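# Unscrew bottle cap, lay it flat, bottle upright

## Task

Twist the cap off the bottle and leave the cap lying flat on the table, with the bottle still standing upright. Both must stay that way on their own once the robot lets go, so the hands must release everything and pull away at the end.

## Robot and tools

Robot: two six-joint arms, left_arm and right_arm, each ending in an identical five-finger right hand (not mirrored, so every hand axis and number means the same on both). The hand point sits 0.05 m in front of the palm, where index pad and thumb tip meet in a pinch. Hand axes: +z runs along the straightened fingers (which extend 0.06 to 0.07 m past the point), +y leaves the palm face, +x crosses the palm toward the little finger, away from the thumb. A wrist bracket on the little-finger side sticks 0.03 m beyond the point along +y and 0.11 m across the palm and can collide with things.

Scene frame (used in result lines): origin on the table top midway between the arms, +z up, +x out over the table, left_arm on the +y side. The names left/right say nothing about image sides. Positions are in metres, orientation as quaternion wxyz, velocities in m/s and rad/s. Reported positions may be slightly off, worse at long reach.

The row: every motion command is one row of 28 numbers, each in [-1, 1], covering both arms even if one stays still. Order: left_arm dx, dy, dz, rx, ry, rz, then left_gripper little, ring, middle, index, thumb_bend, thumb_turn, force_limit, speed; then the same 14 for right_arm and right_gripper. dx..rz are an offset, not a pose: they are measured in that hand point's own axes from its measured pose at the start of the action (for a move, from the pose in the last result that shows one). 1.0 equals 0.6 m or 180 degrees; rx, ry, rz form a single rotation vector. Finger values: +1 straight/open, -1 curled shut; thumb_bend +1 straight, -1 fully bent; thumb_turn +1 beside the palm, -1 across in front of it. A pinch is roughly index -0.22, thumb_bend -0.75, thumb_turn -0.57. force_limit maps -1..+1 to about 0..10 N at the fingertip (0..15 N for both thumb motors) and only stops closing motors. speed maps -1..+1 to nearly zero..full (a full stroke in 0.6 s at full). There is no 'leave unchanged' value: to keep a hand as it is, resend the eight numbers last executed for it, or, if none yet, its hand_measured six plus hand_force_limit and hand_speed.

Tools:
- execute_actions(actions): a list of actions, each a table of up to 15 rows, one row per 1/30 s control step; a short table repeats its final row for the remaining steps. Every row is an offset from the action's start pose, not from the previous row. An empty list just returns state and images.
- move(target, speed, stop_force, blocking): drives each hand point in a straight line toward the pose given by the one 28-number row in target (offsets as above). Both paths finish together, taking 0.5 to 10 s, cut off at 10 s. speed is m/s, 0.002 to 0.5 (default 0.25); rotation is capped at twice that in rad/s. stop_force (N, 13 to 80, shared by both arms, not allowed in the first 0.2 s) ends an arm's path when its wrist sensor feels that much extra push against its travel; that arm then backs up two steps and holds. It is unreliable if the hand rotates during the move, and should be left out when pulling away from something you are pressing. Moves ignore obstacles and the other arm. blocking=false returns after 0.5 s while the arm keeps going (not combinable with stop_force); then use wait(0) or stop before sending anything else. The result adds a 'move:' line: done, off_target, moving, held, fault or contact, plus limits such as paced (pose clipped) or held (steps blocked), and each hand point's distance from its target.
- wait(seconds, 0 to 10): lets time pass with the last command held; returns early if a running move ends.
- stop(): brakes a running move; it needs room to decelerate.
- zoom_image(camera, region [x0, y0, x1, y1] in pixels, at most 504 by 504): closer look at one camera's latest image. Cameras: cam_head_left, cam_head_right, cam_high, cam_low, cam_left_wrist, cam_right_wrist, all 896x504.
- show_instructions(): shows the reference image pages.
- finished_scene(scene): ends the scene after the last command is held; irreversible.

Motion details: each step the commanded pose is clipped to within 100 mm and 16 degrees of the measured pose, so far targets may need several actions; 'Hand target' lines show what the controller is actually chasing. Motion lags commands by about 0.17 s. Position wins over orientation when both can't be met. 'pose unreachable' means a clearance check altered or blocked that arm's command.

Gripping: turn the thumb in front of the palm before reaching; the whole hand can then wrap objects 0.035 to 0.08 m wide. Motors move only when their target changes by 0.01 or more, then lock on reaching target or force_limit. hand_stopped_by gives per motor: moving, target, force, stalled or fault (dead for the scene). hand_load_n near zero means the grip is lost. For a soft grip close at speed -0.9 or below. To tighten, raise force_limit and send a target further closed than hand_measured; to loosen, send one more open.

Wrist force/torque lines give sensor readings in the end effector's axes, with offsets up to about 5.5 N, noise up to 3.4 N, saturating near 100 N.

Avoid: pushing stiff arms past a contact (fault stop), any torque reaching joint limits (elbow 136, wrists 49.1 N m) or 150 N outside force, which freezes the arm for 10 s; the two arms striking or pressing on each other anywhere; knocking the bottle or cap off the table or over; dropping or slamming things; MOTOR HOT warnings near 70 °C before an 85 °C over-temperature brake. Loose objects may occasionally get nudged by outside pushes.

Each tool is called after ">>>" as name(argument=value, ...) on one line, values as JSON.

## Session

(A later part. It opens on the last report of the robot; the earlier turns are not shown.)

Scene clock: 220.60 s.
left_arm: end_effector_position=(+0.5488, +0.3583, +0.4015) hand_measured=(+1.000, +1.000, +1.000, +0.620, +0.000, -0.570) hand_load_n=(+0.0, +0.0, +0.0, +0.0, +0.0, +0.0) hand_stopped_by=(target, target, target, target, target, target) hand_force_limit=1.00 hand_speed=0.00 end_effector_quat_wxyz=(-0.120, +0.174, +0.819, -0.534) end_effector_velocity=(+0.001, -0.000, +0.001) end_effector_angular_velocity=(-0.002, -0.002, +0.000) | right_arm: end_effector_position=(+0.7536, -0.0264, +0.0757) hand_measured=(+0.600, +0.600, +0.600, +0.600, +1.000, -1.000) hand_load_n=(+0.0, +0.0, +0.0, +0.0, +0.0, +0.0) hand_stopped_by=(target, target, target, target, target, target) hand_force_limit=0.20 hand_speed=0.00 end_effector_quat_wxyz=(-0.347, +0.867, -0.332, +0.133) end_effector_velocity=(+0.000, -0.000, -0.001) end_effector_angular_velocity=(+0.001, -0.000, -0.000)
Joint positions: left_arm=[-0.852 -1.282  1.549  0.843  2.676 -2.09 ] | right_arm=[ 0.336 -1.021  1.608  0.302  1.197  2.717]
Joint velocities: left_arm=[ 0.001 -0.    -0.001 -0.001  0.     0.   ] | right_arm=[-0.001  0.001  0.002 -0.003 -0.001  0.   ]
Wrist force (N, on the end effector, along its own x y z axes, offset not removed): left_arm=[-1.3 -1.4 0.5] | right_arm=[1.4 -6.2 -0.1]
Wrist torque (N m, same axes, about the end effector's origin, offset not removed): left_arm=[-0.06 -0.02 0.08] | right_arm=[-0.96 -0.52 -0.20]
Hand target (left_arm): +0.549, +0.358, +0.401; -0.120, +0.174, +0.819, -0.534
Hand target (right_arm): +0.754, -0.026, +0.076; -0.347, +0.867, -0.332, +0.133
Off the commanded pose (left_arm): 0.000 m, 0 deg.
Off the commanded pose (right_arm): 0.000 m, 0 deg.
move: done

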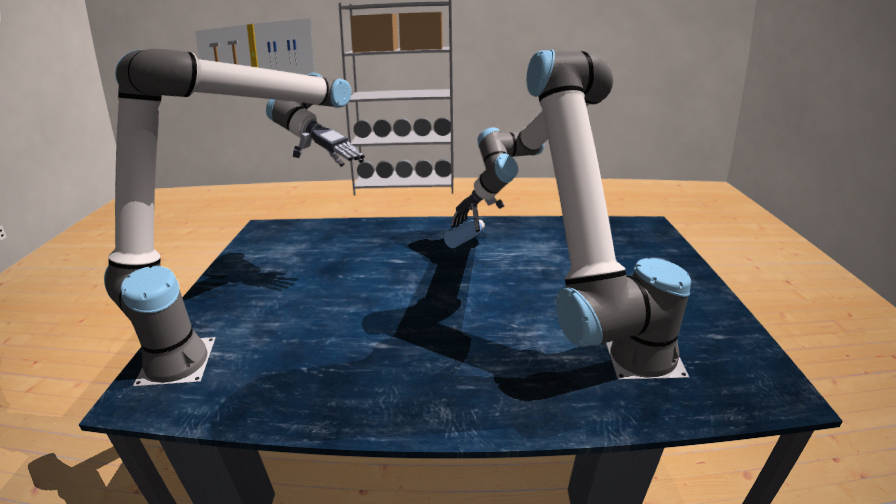

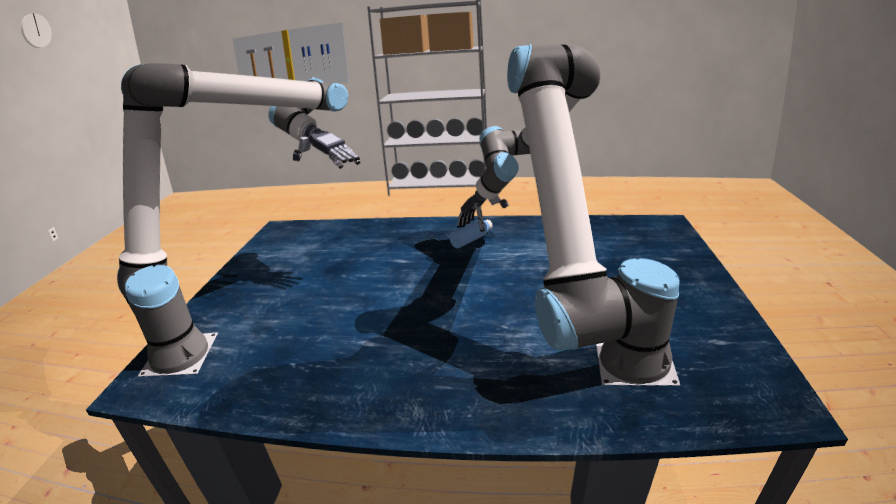

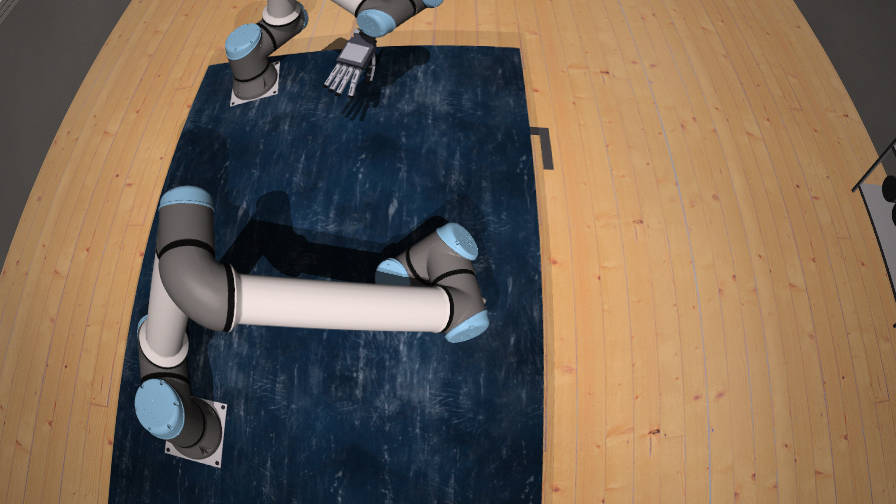

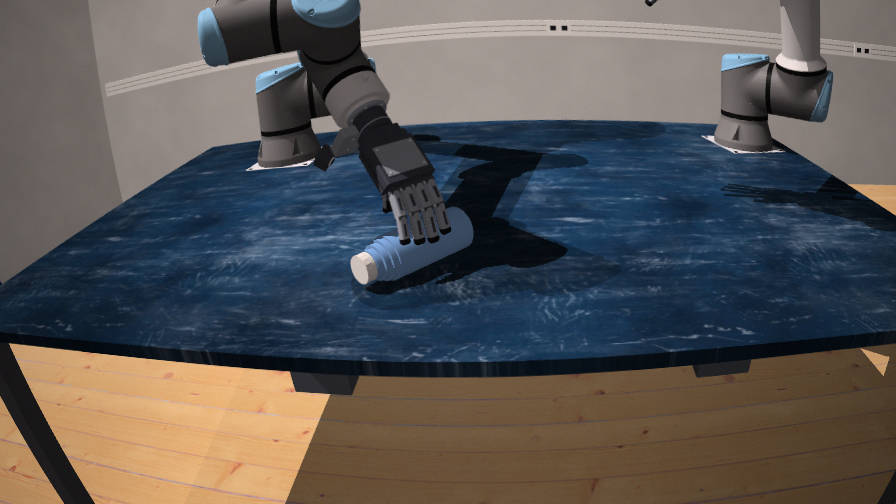

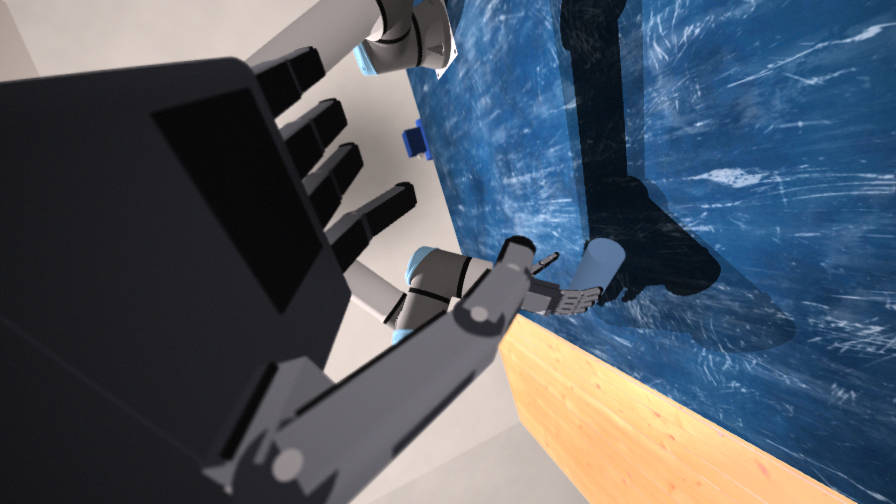

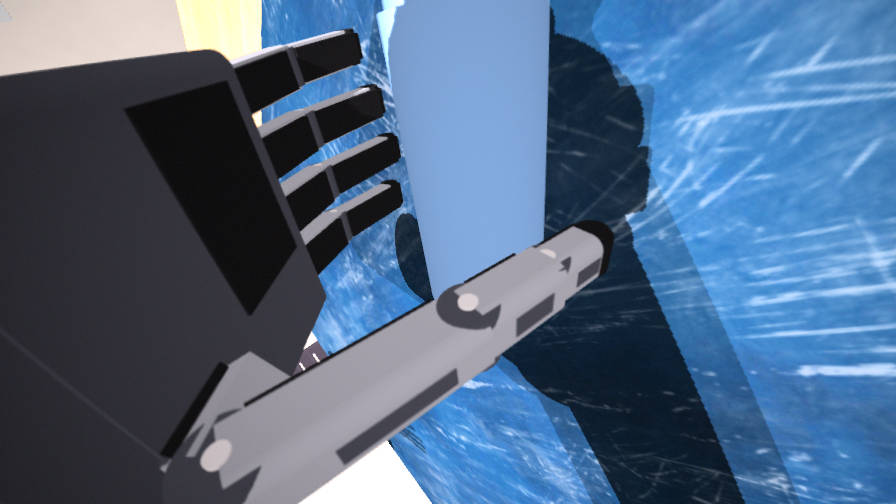

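>>> move(target=[0,0,0,0,0,0,1,1,1,0.62,0,-0.57,1,0,0,0.048,0.050,0,0,0,0.6,0.6,0.6,0.6,1,-1,0.2,0], speed=0.04, stop_force=20)

>>> zoom_image(camera="cam_low", region=[320,120,560,300])

Scene clock: 237.23 s.
left_arm: end_effector_position=(+0.5488, +0.3583, +0.4015) hand_measured=(+1.000, +1.000, +1.000, +0.620, +0.000, -0.570) hand_load_n=(+0.0, +0.0, +0.0, +0.0, +0.0, +0.0) hand_stopped_by=(target, target, target, target, target, target) hand_force_limit=1.00 hand_speed=0.00 end_effector_quat_wxyz=(-0.120, +0.174, +0.819, -0.534) end_effector_velocity=(+0.000, -0.000, +0.000) end_effector_angular_velocity=(-0.002, -0.003, -0.000) | right_arm: end_effector_position=(+0.7535, -0.0265, +0.0344) hand_measured=(+0.600, +0.600, +0.600, +0.600, +1.000, -1.000) hand_load_n=(+0.0, +0.0, +0.0, +0.0, +0.0, +0.0) hand_stopped_by=(target, target, target, target, target, target) hand_force_limit=0.20 hand_speed=0.00 end_effector_quat_wxyz=(-0.347, +0.867, -0.332, +0.133) end_effector_velocity=(+0.001, -0.000, -0.002) end_effector_angular_velocity=(-0.000, -0.002, -0.001)
Joint positions: left_arm=[-0.852 -1.282  1.549  0.843  2.676 -2.09 ] | right_arm=[ 0.336 -0.982  1.631  0.241  1.197  2.717]
Joint velocities: left_arm=[-0.    -0.    -0.    -0.002  0.     0.001] | right_arm=[-0.     0.002  0.    -0.004  0.001 -0.   ]
Wrist force (N, on the end effector, along its own x y z axes, offset not removed): left_arm=[-3.4 -1.5 3.1] | right_arm=[4.0 0.4 4.8]
Wrist torque (N m, same axes, about the end effector's origin, offset not removed): left_arm=[-0.32 0.33 -0.22] | right_arm=[0.12 -0.73 0.05]
Hand target (left_arm): +0.549, +0.358, +0.401; -0.120, +0.174, +0.819, -0.534
Hand target (right_arm): +0.754, -0.026, +0.034; -0.347, +0.867, -0.332, +0.133
Off the commanded pose (left_arm): 0.000 m, 0 deg.
Off the commanded pose (right_arm): 0.000 m, 0 deg.
move: done

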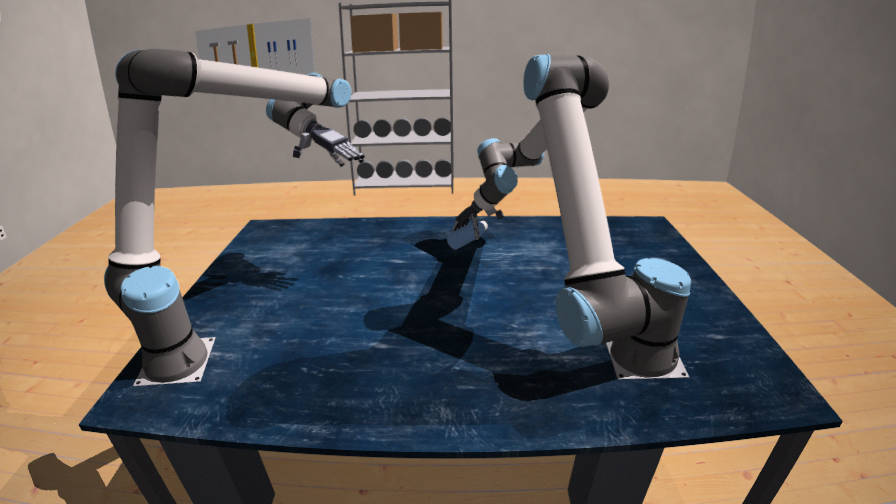

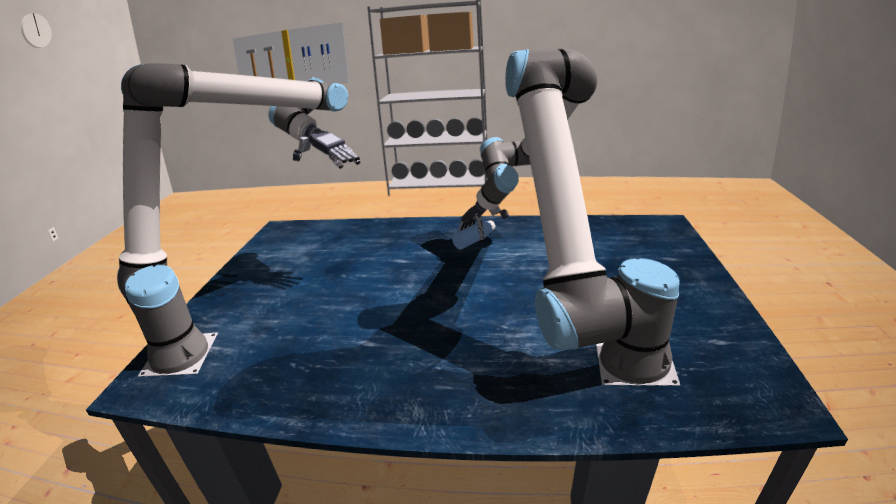

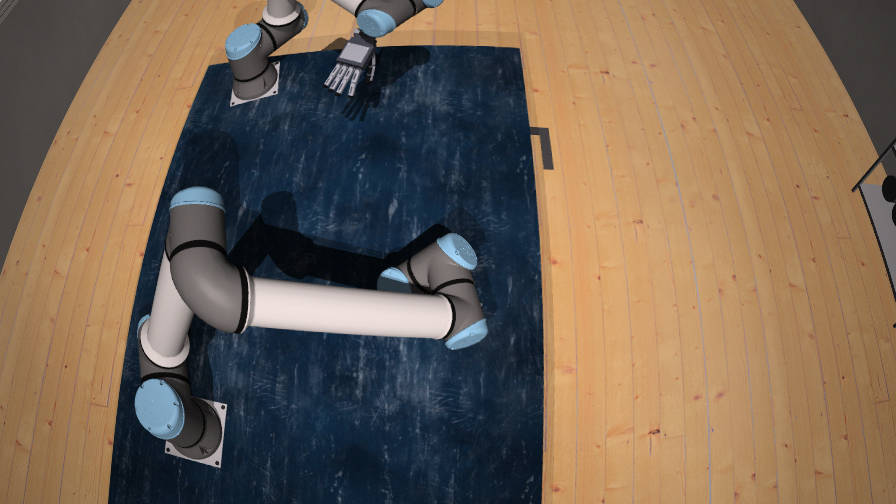

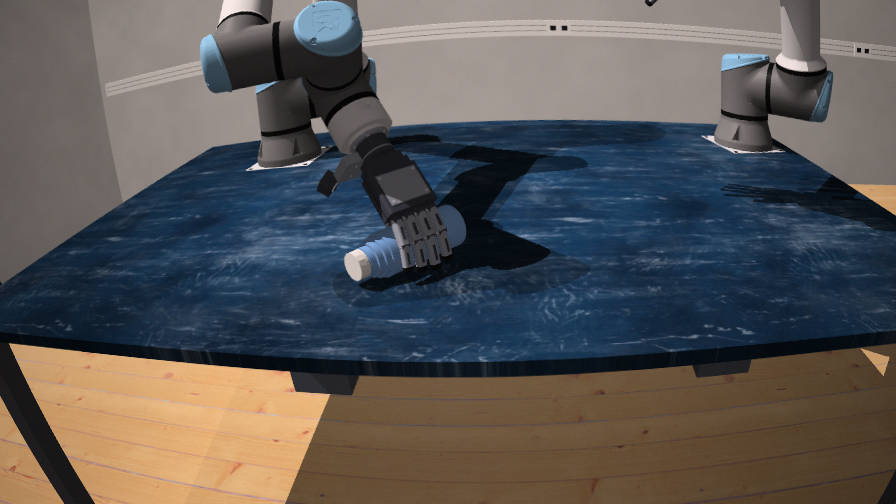

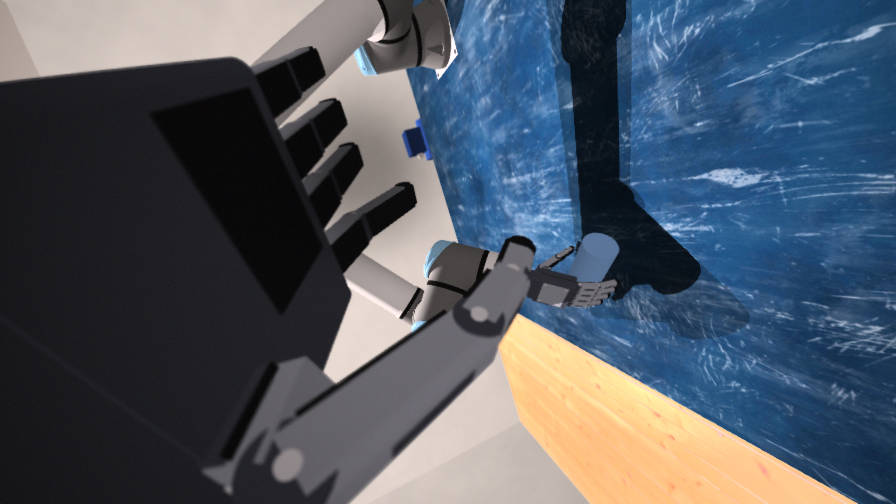

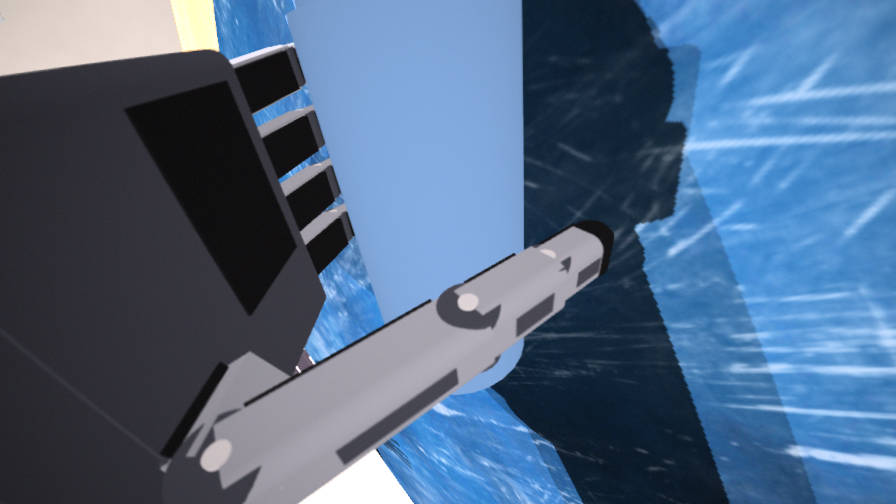

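Region (320, 120, 560, 300) of cam_low's 896x504 image, scaled by 2.100, with more detail than that image has; it fills the top 378 rows of this view, and the rest is white.

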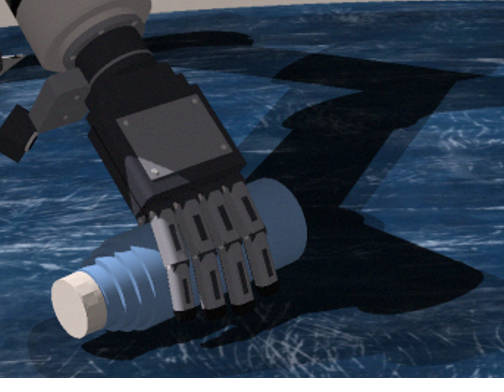

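>>> execute_actions(actions=[[[0,0,0,0,0,0,1,1,1,0.62,0,-0.57,1,0,0,0,0,0,0,0,-1,-1,-1,-1,1,-1,0.2,-0.7]],[[0,0,0,0,0,0,1,1,1,0.62,0,-0.57,1,0,0,0,0,0,0,0,-1,-1,-1,-1,1,-1,0.2,-0.7]],[[0,0,0,0,0,0,1,1,1,0.62,0,-0.57,1,0,0,0,0,0,0,0,-1,-1,-1,-1,1,-1,0.2,-0.7]],[[0,0,0,0,0,0,1,1,1,0.62,0,-0.57,1,0,0,0,0,0,0,0,-1,-1,-1,-1,1,-1,0.2,-0.7]]])

>>> zoom_image(camera="cam_low", region=[320,120,560,300])

Scene clock: 247.90 s.
left_arm: end_effector_position=(+0.5488, +0.3583, +0.4015) hand_measured=(+1.000, +1.000, +1.000, +0.620, +0.000, -0.570) hand_load_n=(+0.0, +0.0, +0.0, +0.0, +0.0, +0.0) hand_stopped_by=(target, target, target, target, target, target) hand_force_limit=1.00 hand_speed=0.00 end_effector_quat_wxyz=(-0.120, +0.174, +0.819, -0.534) end_effector_velocity=(-0.000, +0.000, -0.001) end_effector_angular_velocity=(+0.000, -0.000, +0.000) | right_arm: end_effector_position=(+0.7535, -0.0265, +0.0343) hand_measured=(+0.020, +0.056, +0.070, +0.070, +1.002, -1.000) hand_load_n=(+8.5, +7.0, +3.0, +7.0, +3.5, +9.0) hand_stopped_by=(force, force, force, force, target, target) hand_force_limit=0.20 hand_speed=-0.70 end_effector_quat_wxyz=(-0.347, +0.867, -0.332, +0.133) end_effector_velocity=(-0.001, -0.000, -0.001) end_effector_angular_velocity=(-0.000, +0.001, +0.001)
Joint positions: left_arm=[-0.852 -1.282  1.549  0.843  2.676 -2.09 ] | right_arm=[ 0.336 -0.981  1.631  0.241  1.197  2.717]
Joint velocities: left_arm=[ 0.     0.     0.002 -0.002 -0.    -0.   ] | right_arm=[-0.     0.     0.001  0.    -0.001 -0.001]
Wrist force (N, on the end effector, along its own x y z axes, offset not removed): left_arm=[-0.7 2.7 3.3] | right_arm=[2.1 -5.2 0.8]
Wrist torque (N m, same axes, about the end effector's origin, offset not removed): left_arm=[0.35 -0.04 0.27] | right_arm=[-0.83 -0.38 -0.07]
Hand target (left_arm): +0.549, +0.358, +0.401; -0.120, +0.174, +0.819, -0.534
Hand target (right_arm): +0.753, -0.026, +0.034; -0.347, +0.867, -0.332, +0.133
Off the commanded pose (left_arm): 0.000 m, 0 deg.
Off the commanded pose (right_arm): 0.000 m, 0 deg.
Step readings (end_effector_position; steps 1 to 15: 1st action; 16 to 30: 2nd action; 31 to 45: 3rd action; 46 to 60: 4th action):
0: left_arm (+0.5488, +0.3583, +0.4015) | right_arm (+0.7535, -0.0265, +0.0341)
1: left_arm (+0.5488, +0.3583, +0.4015) | right_arm (+0.7535, -0.0265, +0.0341)
2: left_arm (+0.5488, +0.3583, +0.4015) | right_arm (+0.7535, -0.0264, +0.0341)
4: left_arm (+0.5488, +0.3583, +0.4015) | right_arm (+0.7535, -0.0265, +0.0341)
8: left_arm (+0.5488, +0.3583, +0.4015) | right_arm (+0.7535, -0.0265, +0.0342)
15: left_arm (+0.5488, +0.3583, +0.4015) | right_arm (+0.7535, -0.0265, +0.0343)
16: left_arm (+0.5488, +0.3583, +0.4015) | right_arm (+0.7535, -0.0265, +0.0343)
17: left_arm (+0.5488, +0.3583, +0.4015) | right_arm (+0.7535, -0.0265, +0.0343)
19: left_arm (+0.5488, +0.3583, +0.4015) | right_arm (+0.7535, -0.0265, +0.0343)
23: left_arm (+0.5488, +0.3583, +0.4015) | right_arm (+0.7535, -0.0265, +0.0343)
30: left_arm (+0.5488, +0.3583, +0.4015) | right_arm (+0.7535, -0.0265, +0.0343)
31: left_arm (+0.5488, +0.3583, +0.4015) | right_arm (+0.7535, -0.0265, +0.0343)
32: left_arm (+0.5488, +0.3583, +0.4015) | right_arm (+0.7535, -0.0265, +0.0343)
34: left_arm (+0.5488, +0.3583, +0.4015) | right_arm (+0.7535, -0.0265, +0.0343)
38: left_arm (+0.5488, +0.3583, +0.4015) | right_arm (+0.7535, -0.0265, +0.0343)
45: left_arm (+0.5488, +0.3583, +0.4015) | right_arm (+0.7535, -0.0265, +0.0343)
46: left_arm (+0.5488, +0.3583, +0.4015) | right_arm (+0.7535, -0.0265, +0.0343)
47: left_arm (+0.5488, +0.3583, +0.4015) | right_arm (+0.7535, -0.0265, +0.0343)
49: left_arm (+0.5488, +0.3583, +0.4015) | right_arm (+0.7535, -0.0265, +0.0343)
53: left_arm (+0.5488, +0.3583, +0.4015) | right_arm (+0.7535, -0.0265, +0.0343)
60: end_effector_position above

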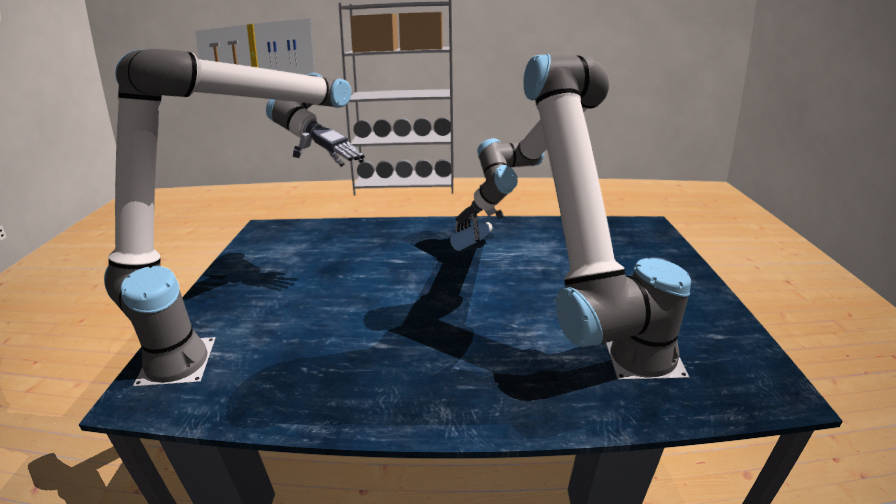

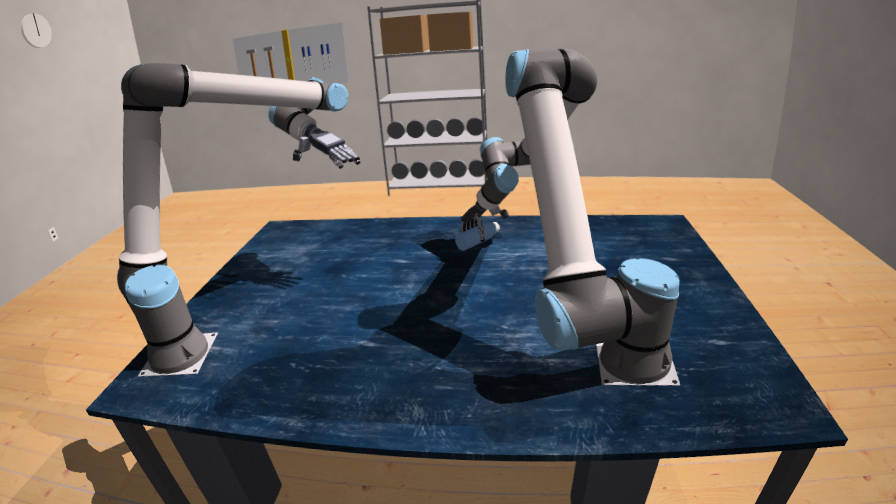

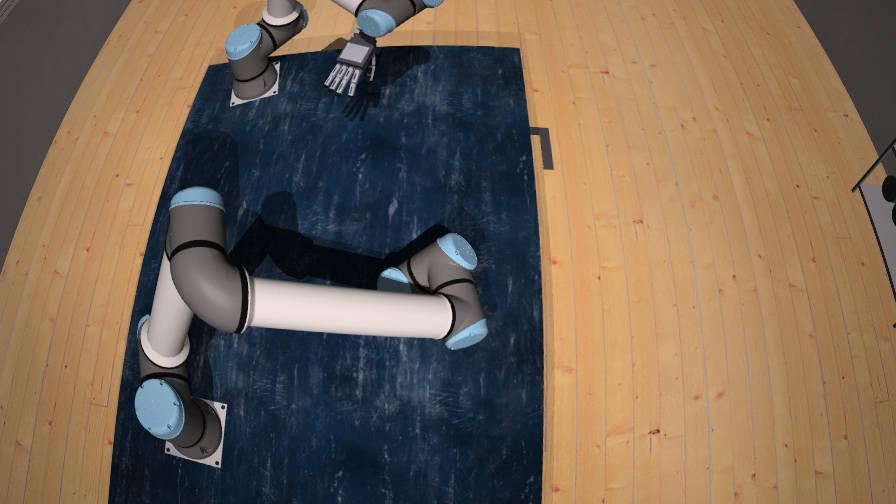

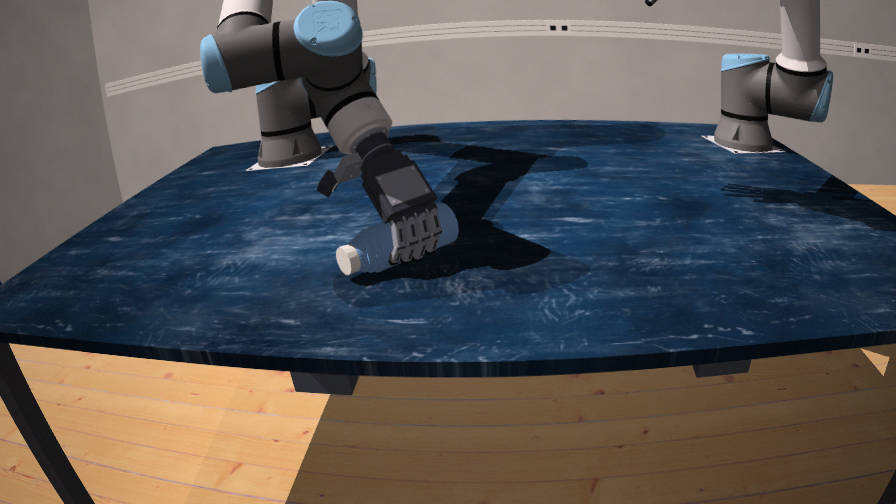

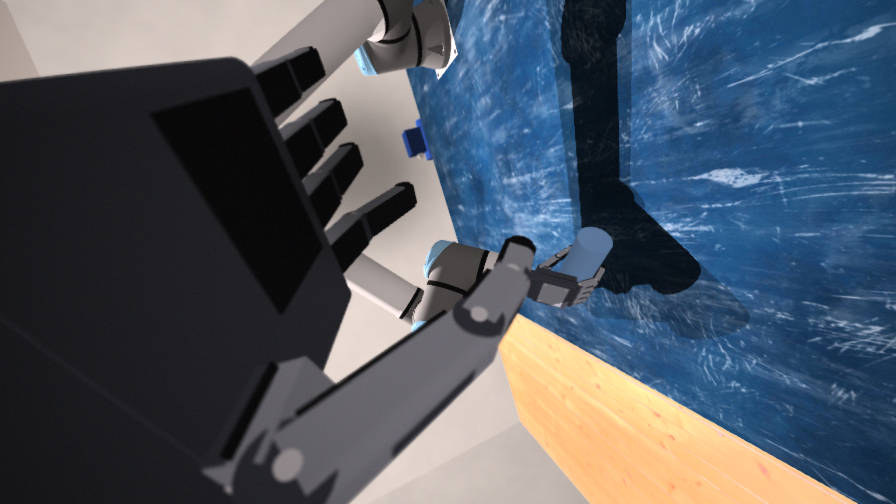

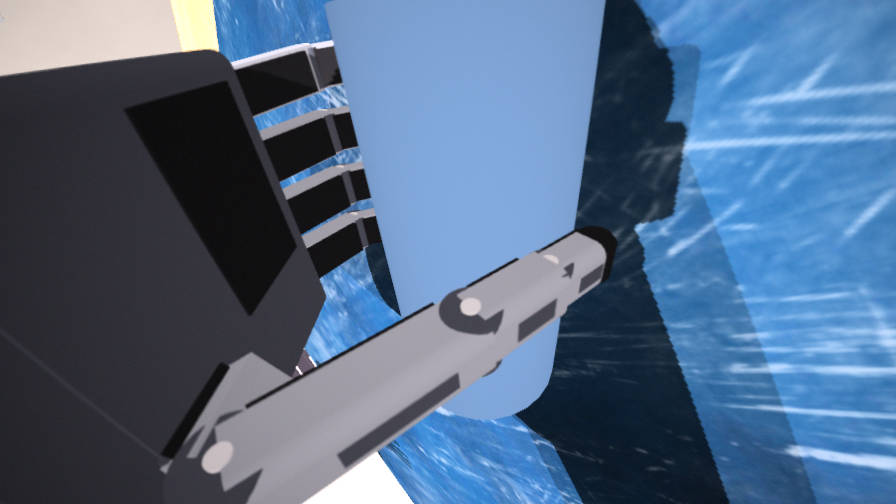

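Region (320, 120, 560, 300) of cam_low's 896x504 image, scaled by 2.100, with more detail than that image has; it fills the top 378 rows of this view, and the rest is white.

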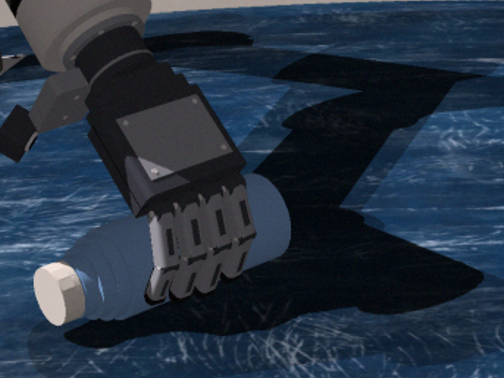

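>>> move(target=[0,0,0,0,0,0,1,1,1,0.62,0,-0.57,1,0,0,-0.016,-0.017,0,0,0,-1,-1,-1,-1,1,-1,0.2,-0.7], speed=0.03)

>>> execute_actions(actions=[[[0,0,0,0,0,0,1,1,1,0.62,0,-0.57,1,0,0,0,0,0,0,0,-0.98,-0.98,-0.98,-0.98,0.0,-1,1,-0.7]],[[0,0,0,0,0,0,1,1,1,0.62,0,-0.57,1,0,0,0,0,0,0,0,-0.98,-0.98,-0.98,-0.98,0.0,-1,1,-0.7]],[[0,0,0,0,0,0,1,1,1,0.62,0,-0.57,1,0,0,0,0,0,0,0,-0.98,-0.98,-0.98,-0.98,0.0,-1,1,-0.7]]])

>>> zoom_image(camera="cam_low", region=[300,120,540,300])

Scene clock: 255.50 s.
left_arm: end_effector_position=(+0.5488, +0.3583, +0.4015) hand_measured=(+1.000, +1.000, +1.000, +0.620, +0.000, -0.570) hand_load_n=(+0.0, +0.0, +0.0, +0.0, +0.0, +0.0) hand_stopped_by=(target, target, target, target, target, target) hand_force_limit=1.00 hand_speed=0.00 end_effector_quat_wxyz=(-0.120, +0.174, +0.819, -0.534) end_effector_velocity=(-0.000, -0.000, +0.001) end_effector_angular_velocity=(-0.001, +0.000, -0.001) | right_arm: end_effector_position=(+0.7534, -0.0265, +0.0481) hand_measured=(+0.020, +0.056, +0.070, +0.070, +1.002, -1.000) hand_load_n=(+8.5, +6.5, +3.0, +7.5, +3.5, +9.5) hand_stopped_by=(force, force, force, force, target, target) hand_force_limit=0.20 hand_speed=-0.70 end_effector_quat_wxyz=(-0.347, +0.867, -0.332, +0.133) end_effector_velocity=(+0.000, -0.001, +0.002) end_effector_angular_velocity=(-0.002, +0.000, -0.001)
Joint positions: left_arm=[-0.852 -1.282  1.549  0.843  2.676 -2.09 ] | right_arm=[ 0.336 -0.995  1.624  0.261  1.197  2.717]
Joint velocities: left_arm=[-0.    -0.    -0.     0.001  0.001  0.001] | right_arm=[-0.    -0.002 -0.001  0.004  0.001 -0.   ]
Wrist force (N, on the end effector, along its own x y z axes, offset not removed): left_arm=[-3.6 -0.7 1.5] | right_arm=[4.3 -1.5 0.5]
Wrist torque (N m, same axes, about the end effector's origin, offset not removed): left_arm=[-0.13 0.40 -0.25] | right_arm=[-0.29 -0.58 0.02]
Hand target (left_arm): +0.549, +0.358, +0.401; -0.120, +0.174, +0.819, -0.534
Hand target (right_arm): +0.753, -0.027, +0.048; -0.347, +0.867, -0.332, +0.133
Off the commanded pose (left_arm): 0.000 m, 0 deg.
Off the commanded pose (right_arm): 0.000 m, 0 deg.
move: done

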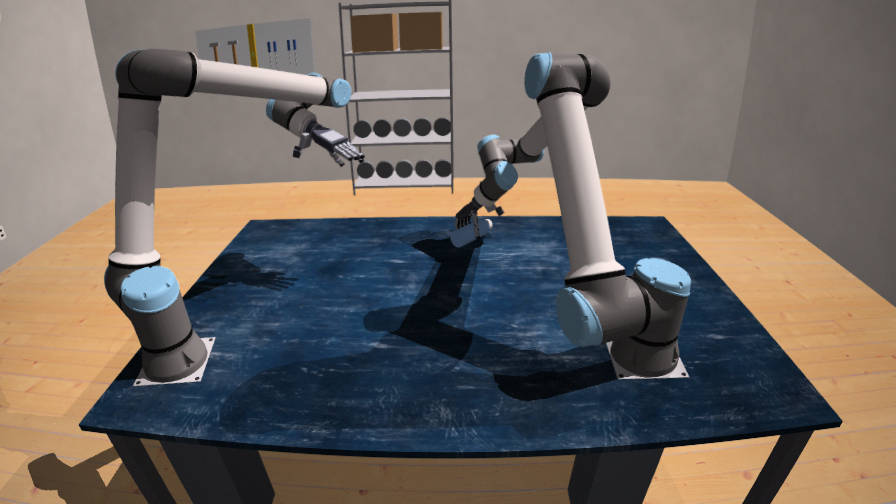

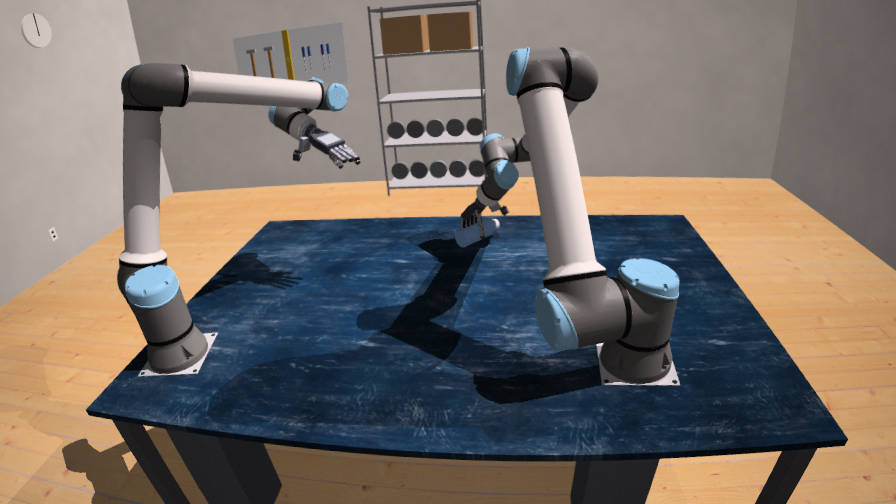

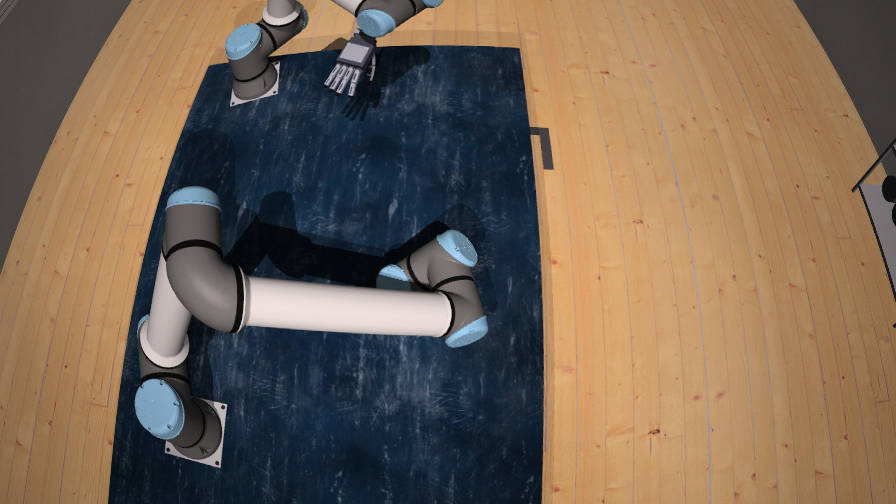

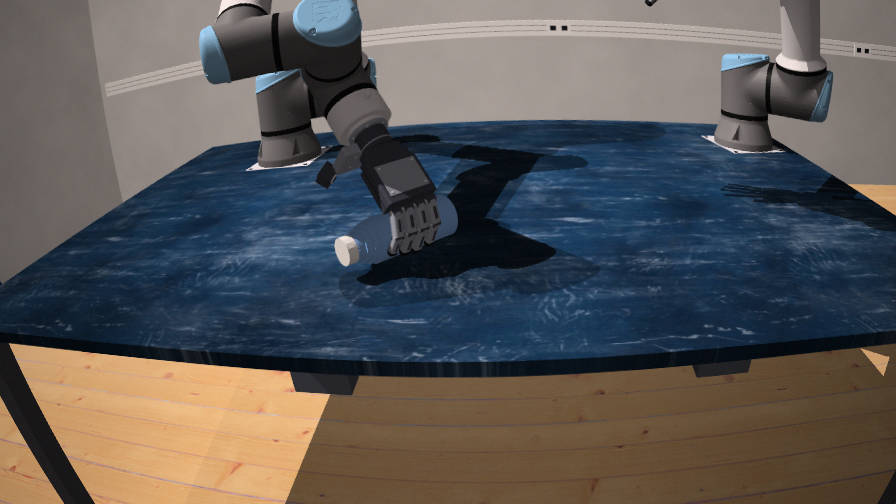

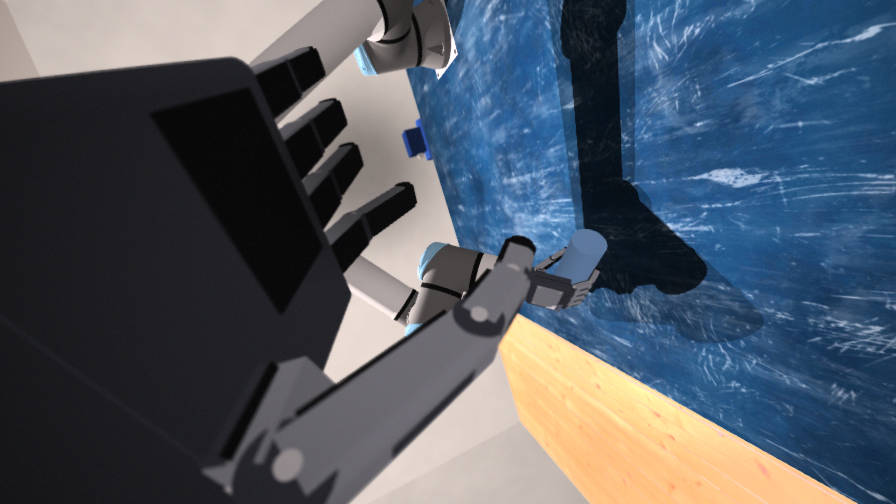

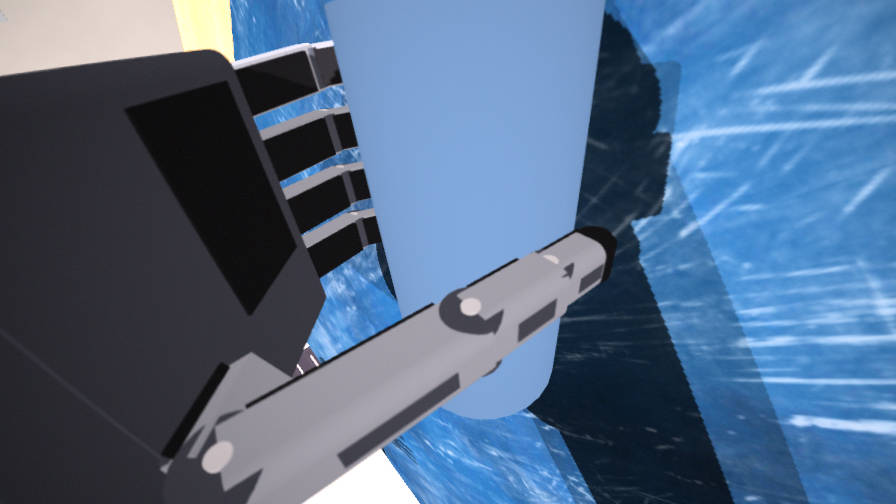

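Scene clock: 257.00 s.
left_arm: end_effector_position=(+0.5488, +0.3583, +0.4015) hand_measured=(+1.000, +1.000, +1.000, +0.620, +0.000, -0.570) hand_load_n=(+0.0, +0.0, +0.0, +0.0, +0.0, +0.0) hand_stopped_by=(target, target, target, target, target, target) hand_force_limit=1.00 hand_speed=0.00 end_effector_quat_wxyz=(-0.120, +0.174, +0.819, -0.534) end_effector_velocity=(+0.000, +0.000, +0.000) end_effector_angular_velocity=(-0.001, -0.002, -0.000) | right_arm: end_effector_position=(+0.7534, -0.0265, +0.0482) hand_measured=(-0.004, +0.036, +0.048, +0.058, +0.968, -1.000) hand_load_n=(+11.5, +11.0, +11.5, +10.5, +14.0, +14.5) hand_stopped_by=(force, force, force, force, force, target) hand_force_limit=1.00 hand_speed=-0.70 end_effector_quat_wxyz=(-0.347, +0.867, -0.332, +0.133) end_effector_velocity=(-0.000, -0.000, +0.000) end_effector_angular_velocity=(+0.000, -0.001, -0.000)
Joint positions: left_arm=[-0.852 -1.282  1.549  0.843  2.676 -2.09 ] | right_arm=[ 0.336 -0.995  1.624  0.261  1.197  2.717]
Joint velocities: left_arm=[ 0.    -0.     0.    -0.001  0.     0.001] | right_arm=[-0.    -0.001  0.001 -0.     0.     0.   ]
Wrist force (N, on the end effector, along its own x y z axes, offset not removed): left_arm=[3.4 2.1 3.1] | right_arm=[1.3 -3.5 -2.8]
Wrist torque (N m, same axes, about the end effector's origin, offset not removed): left_arm=[0.25 -0.64 0.44] | right_arm=[-0.11 -0.23 -0.32]
Hand target (left_arm): +0.549, +0.358, +0.401; -0.120, +0.174, +0.819, -0.534
Hand target (right_arm): +0.753, -0.027, +0.048; -0.347, +0.867, -0.332, +0.133
Off the commanded pose (left_arm): 0.000 m, 0 deg.
Off the commanded pose (right_arm): 0.000 m, 0 deg.
Step readings (end_effector_position; steps 1 to 15: 1st action; 16 to 30: 2nd action; 31 to 45: 3rd action):
0: left_arm (+0.5488, +0.3583, +0.4015) | right_arm (+0.7534, -0.0265, +0.0481)
1: left_arm (+0.5488, +0.3583, +0.4015) | right_arm (+0.7534, -0.0265, +0.0481)
2: left_arm (+0.5488, +0.3583, +0.4015) | right_arm (+0.7534, -0.0265, +0.0482)
4: left_arm (+0.5488, +0.3583, +0.4015) | right_arm (+0.7534, -0.0265, +0.0482)
8: left_arm (+0.5488, +0.3583, +0.4015) | right_arm (+0.7534, -0.0265, +0.0482)
15: left_arm (+0.5488, +0.3583, +0.4015) | right_arm (+0.7534, -0.0265, +0.0482)
16: left_arm (+0.5488, +0.3583, +0.4015) | right_arm (+0.7534, -0.0265, +0.0482)
17: left_arm (+0.5488, +0.3583, +0.4015) | right_arm (+0.7534, -0.0265, +0.0482)
19: left_arm (+0.5488, +0.3583, +0.4015) | right_arm (+0.7534, -0.0265, +0.0482)
23: left_arm (+0.5488, +0.3583, +0.4015) | right_arm (+0.7534, -0.0265, +0.0482)
30: left_arm (+0.5488, +0.3583, +0.4015) | right_arm (+0.7534, -0.0265, +0.0482)
31: left_arm (+0.5488, +0.3583, +0.4015) | right_arm (+0.7534, -0.0265, +0.0482)
32: left_arm (+0.5488, +0.3583, +0.4015) | right_arm (+0.7534, -0.0265, +0.0482)
34: left_arm (+0.5488, +0.3583, +0.4015) | right_arm (+0.7534, -0.0265, +0.0482)
38: left_arm (+0.5488, +0.3583, +0.4015) | right_arm (+0.7534, -0.0265, +0.0482)
45: end_effector_position above

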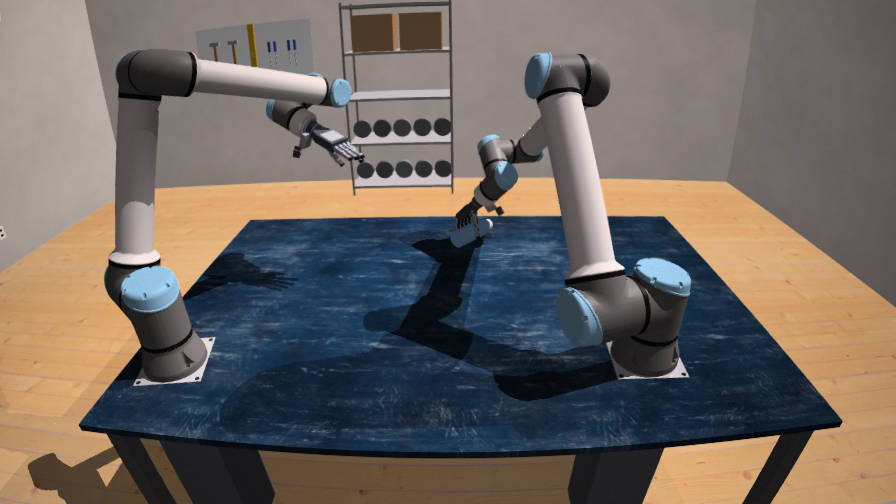

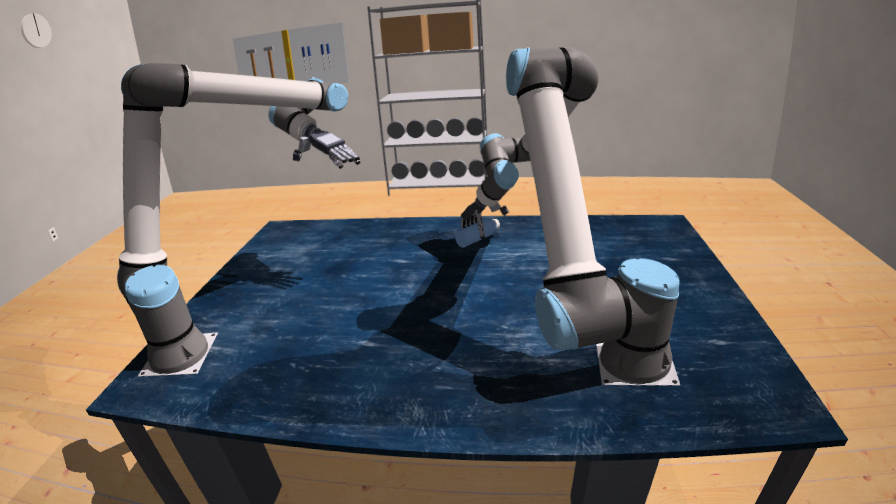

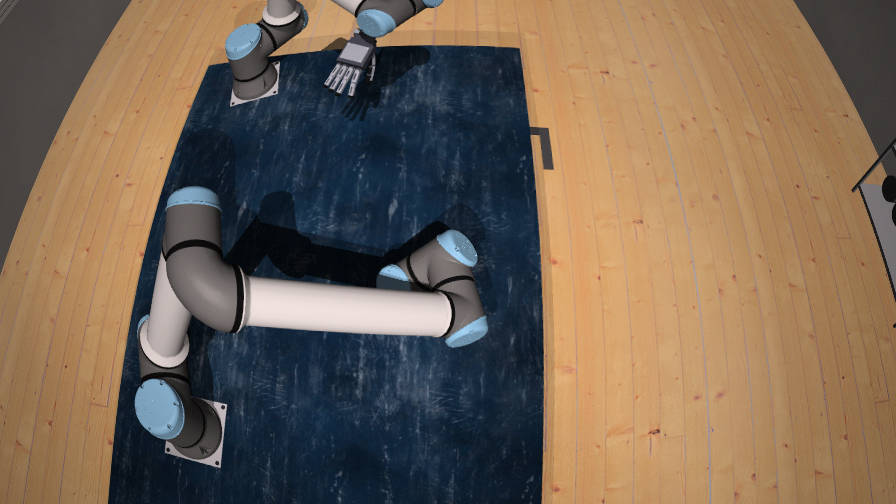

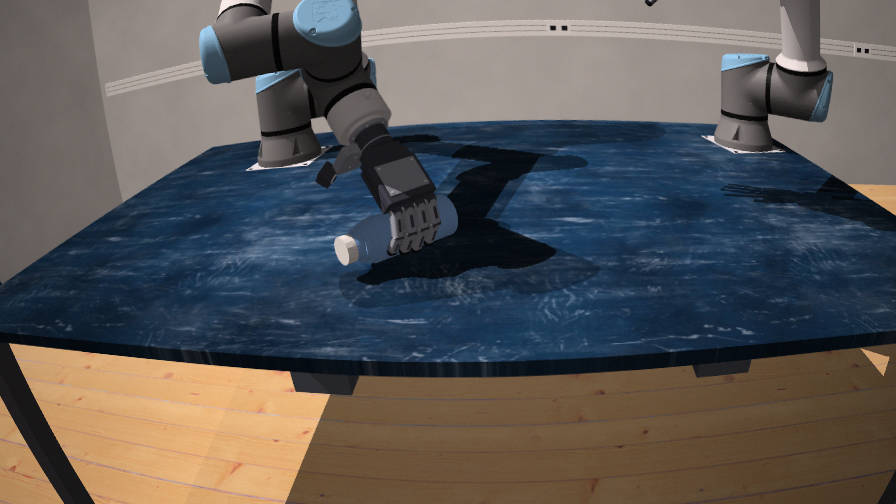

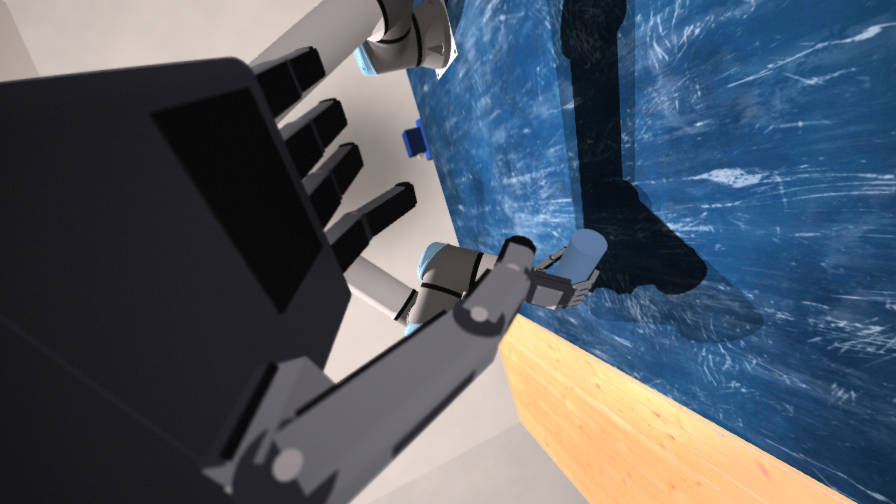

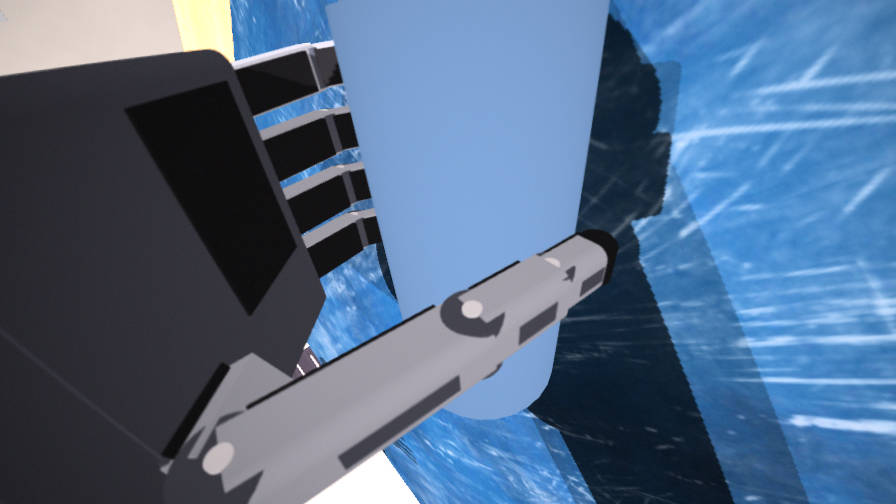

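Region (300, 120, 540, 300) of cam_low's 896x504 image, scaled by 2.100, with more detail than that image has; it fills the top 378 rows of this view, and the rest is white.

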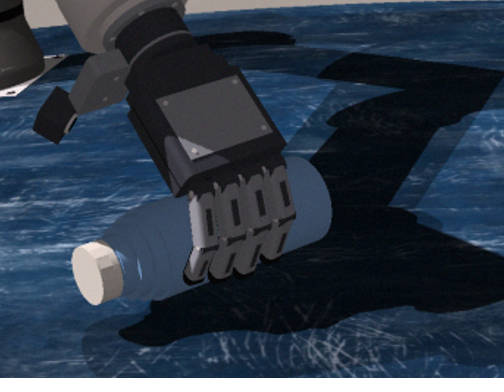

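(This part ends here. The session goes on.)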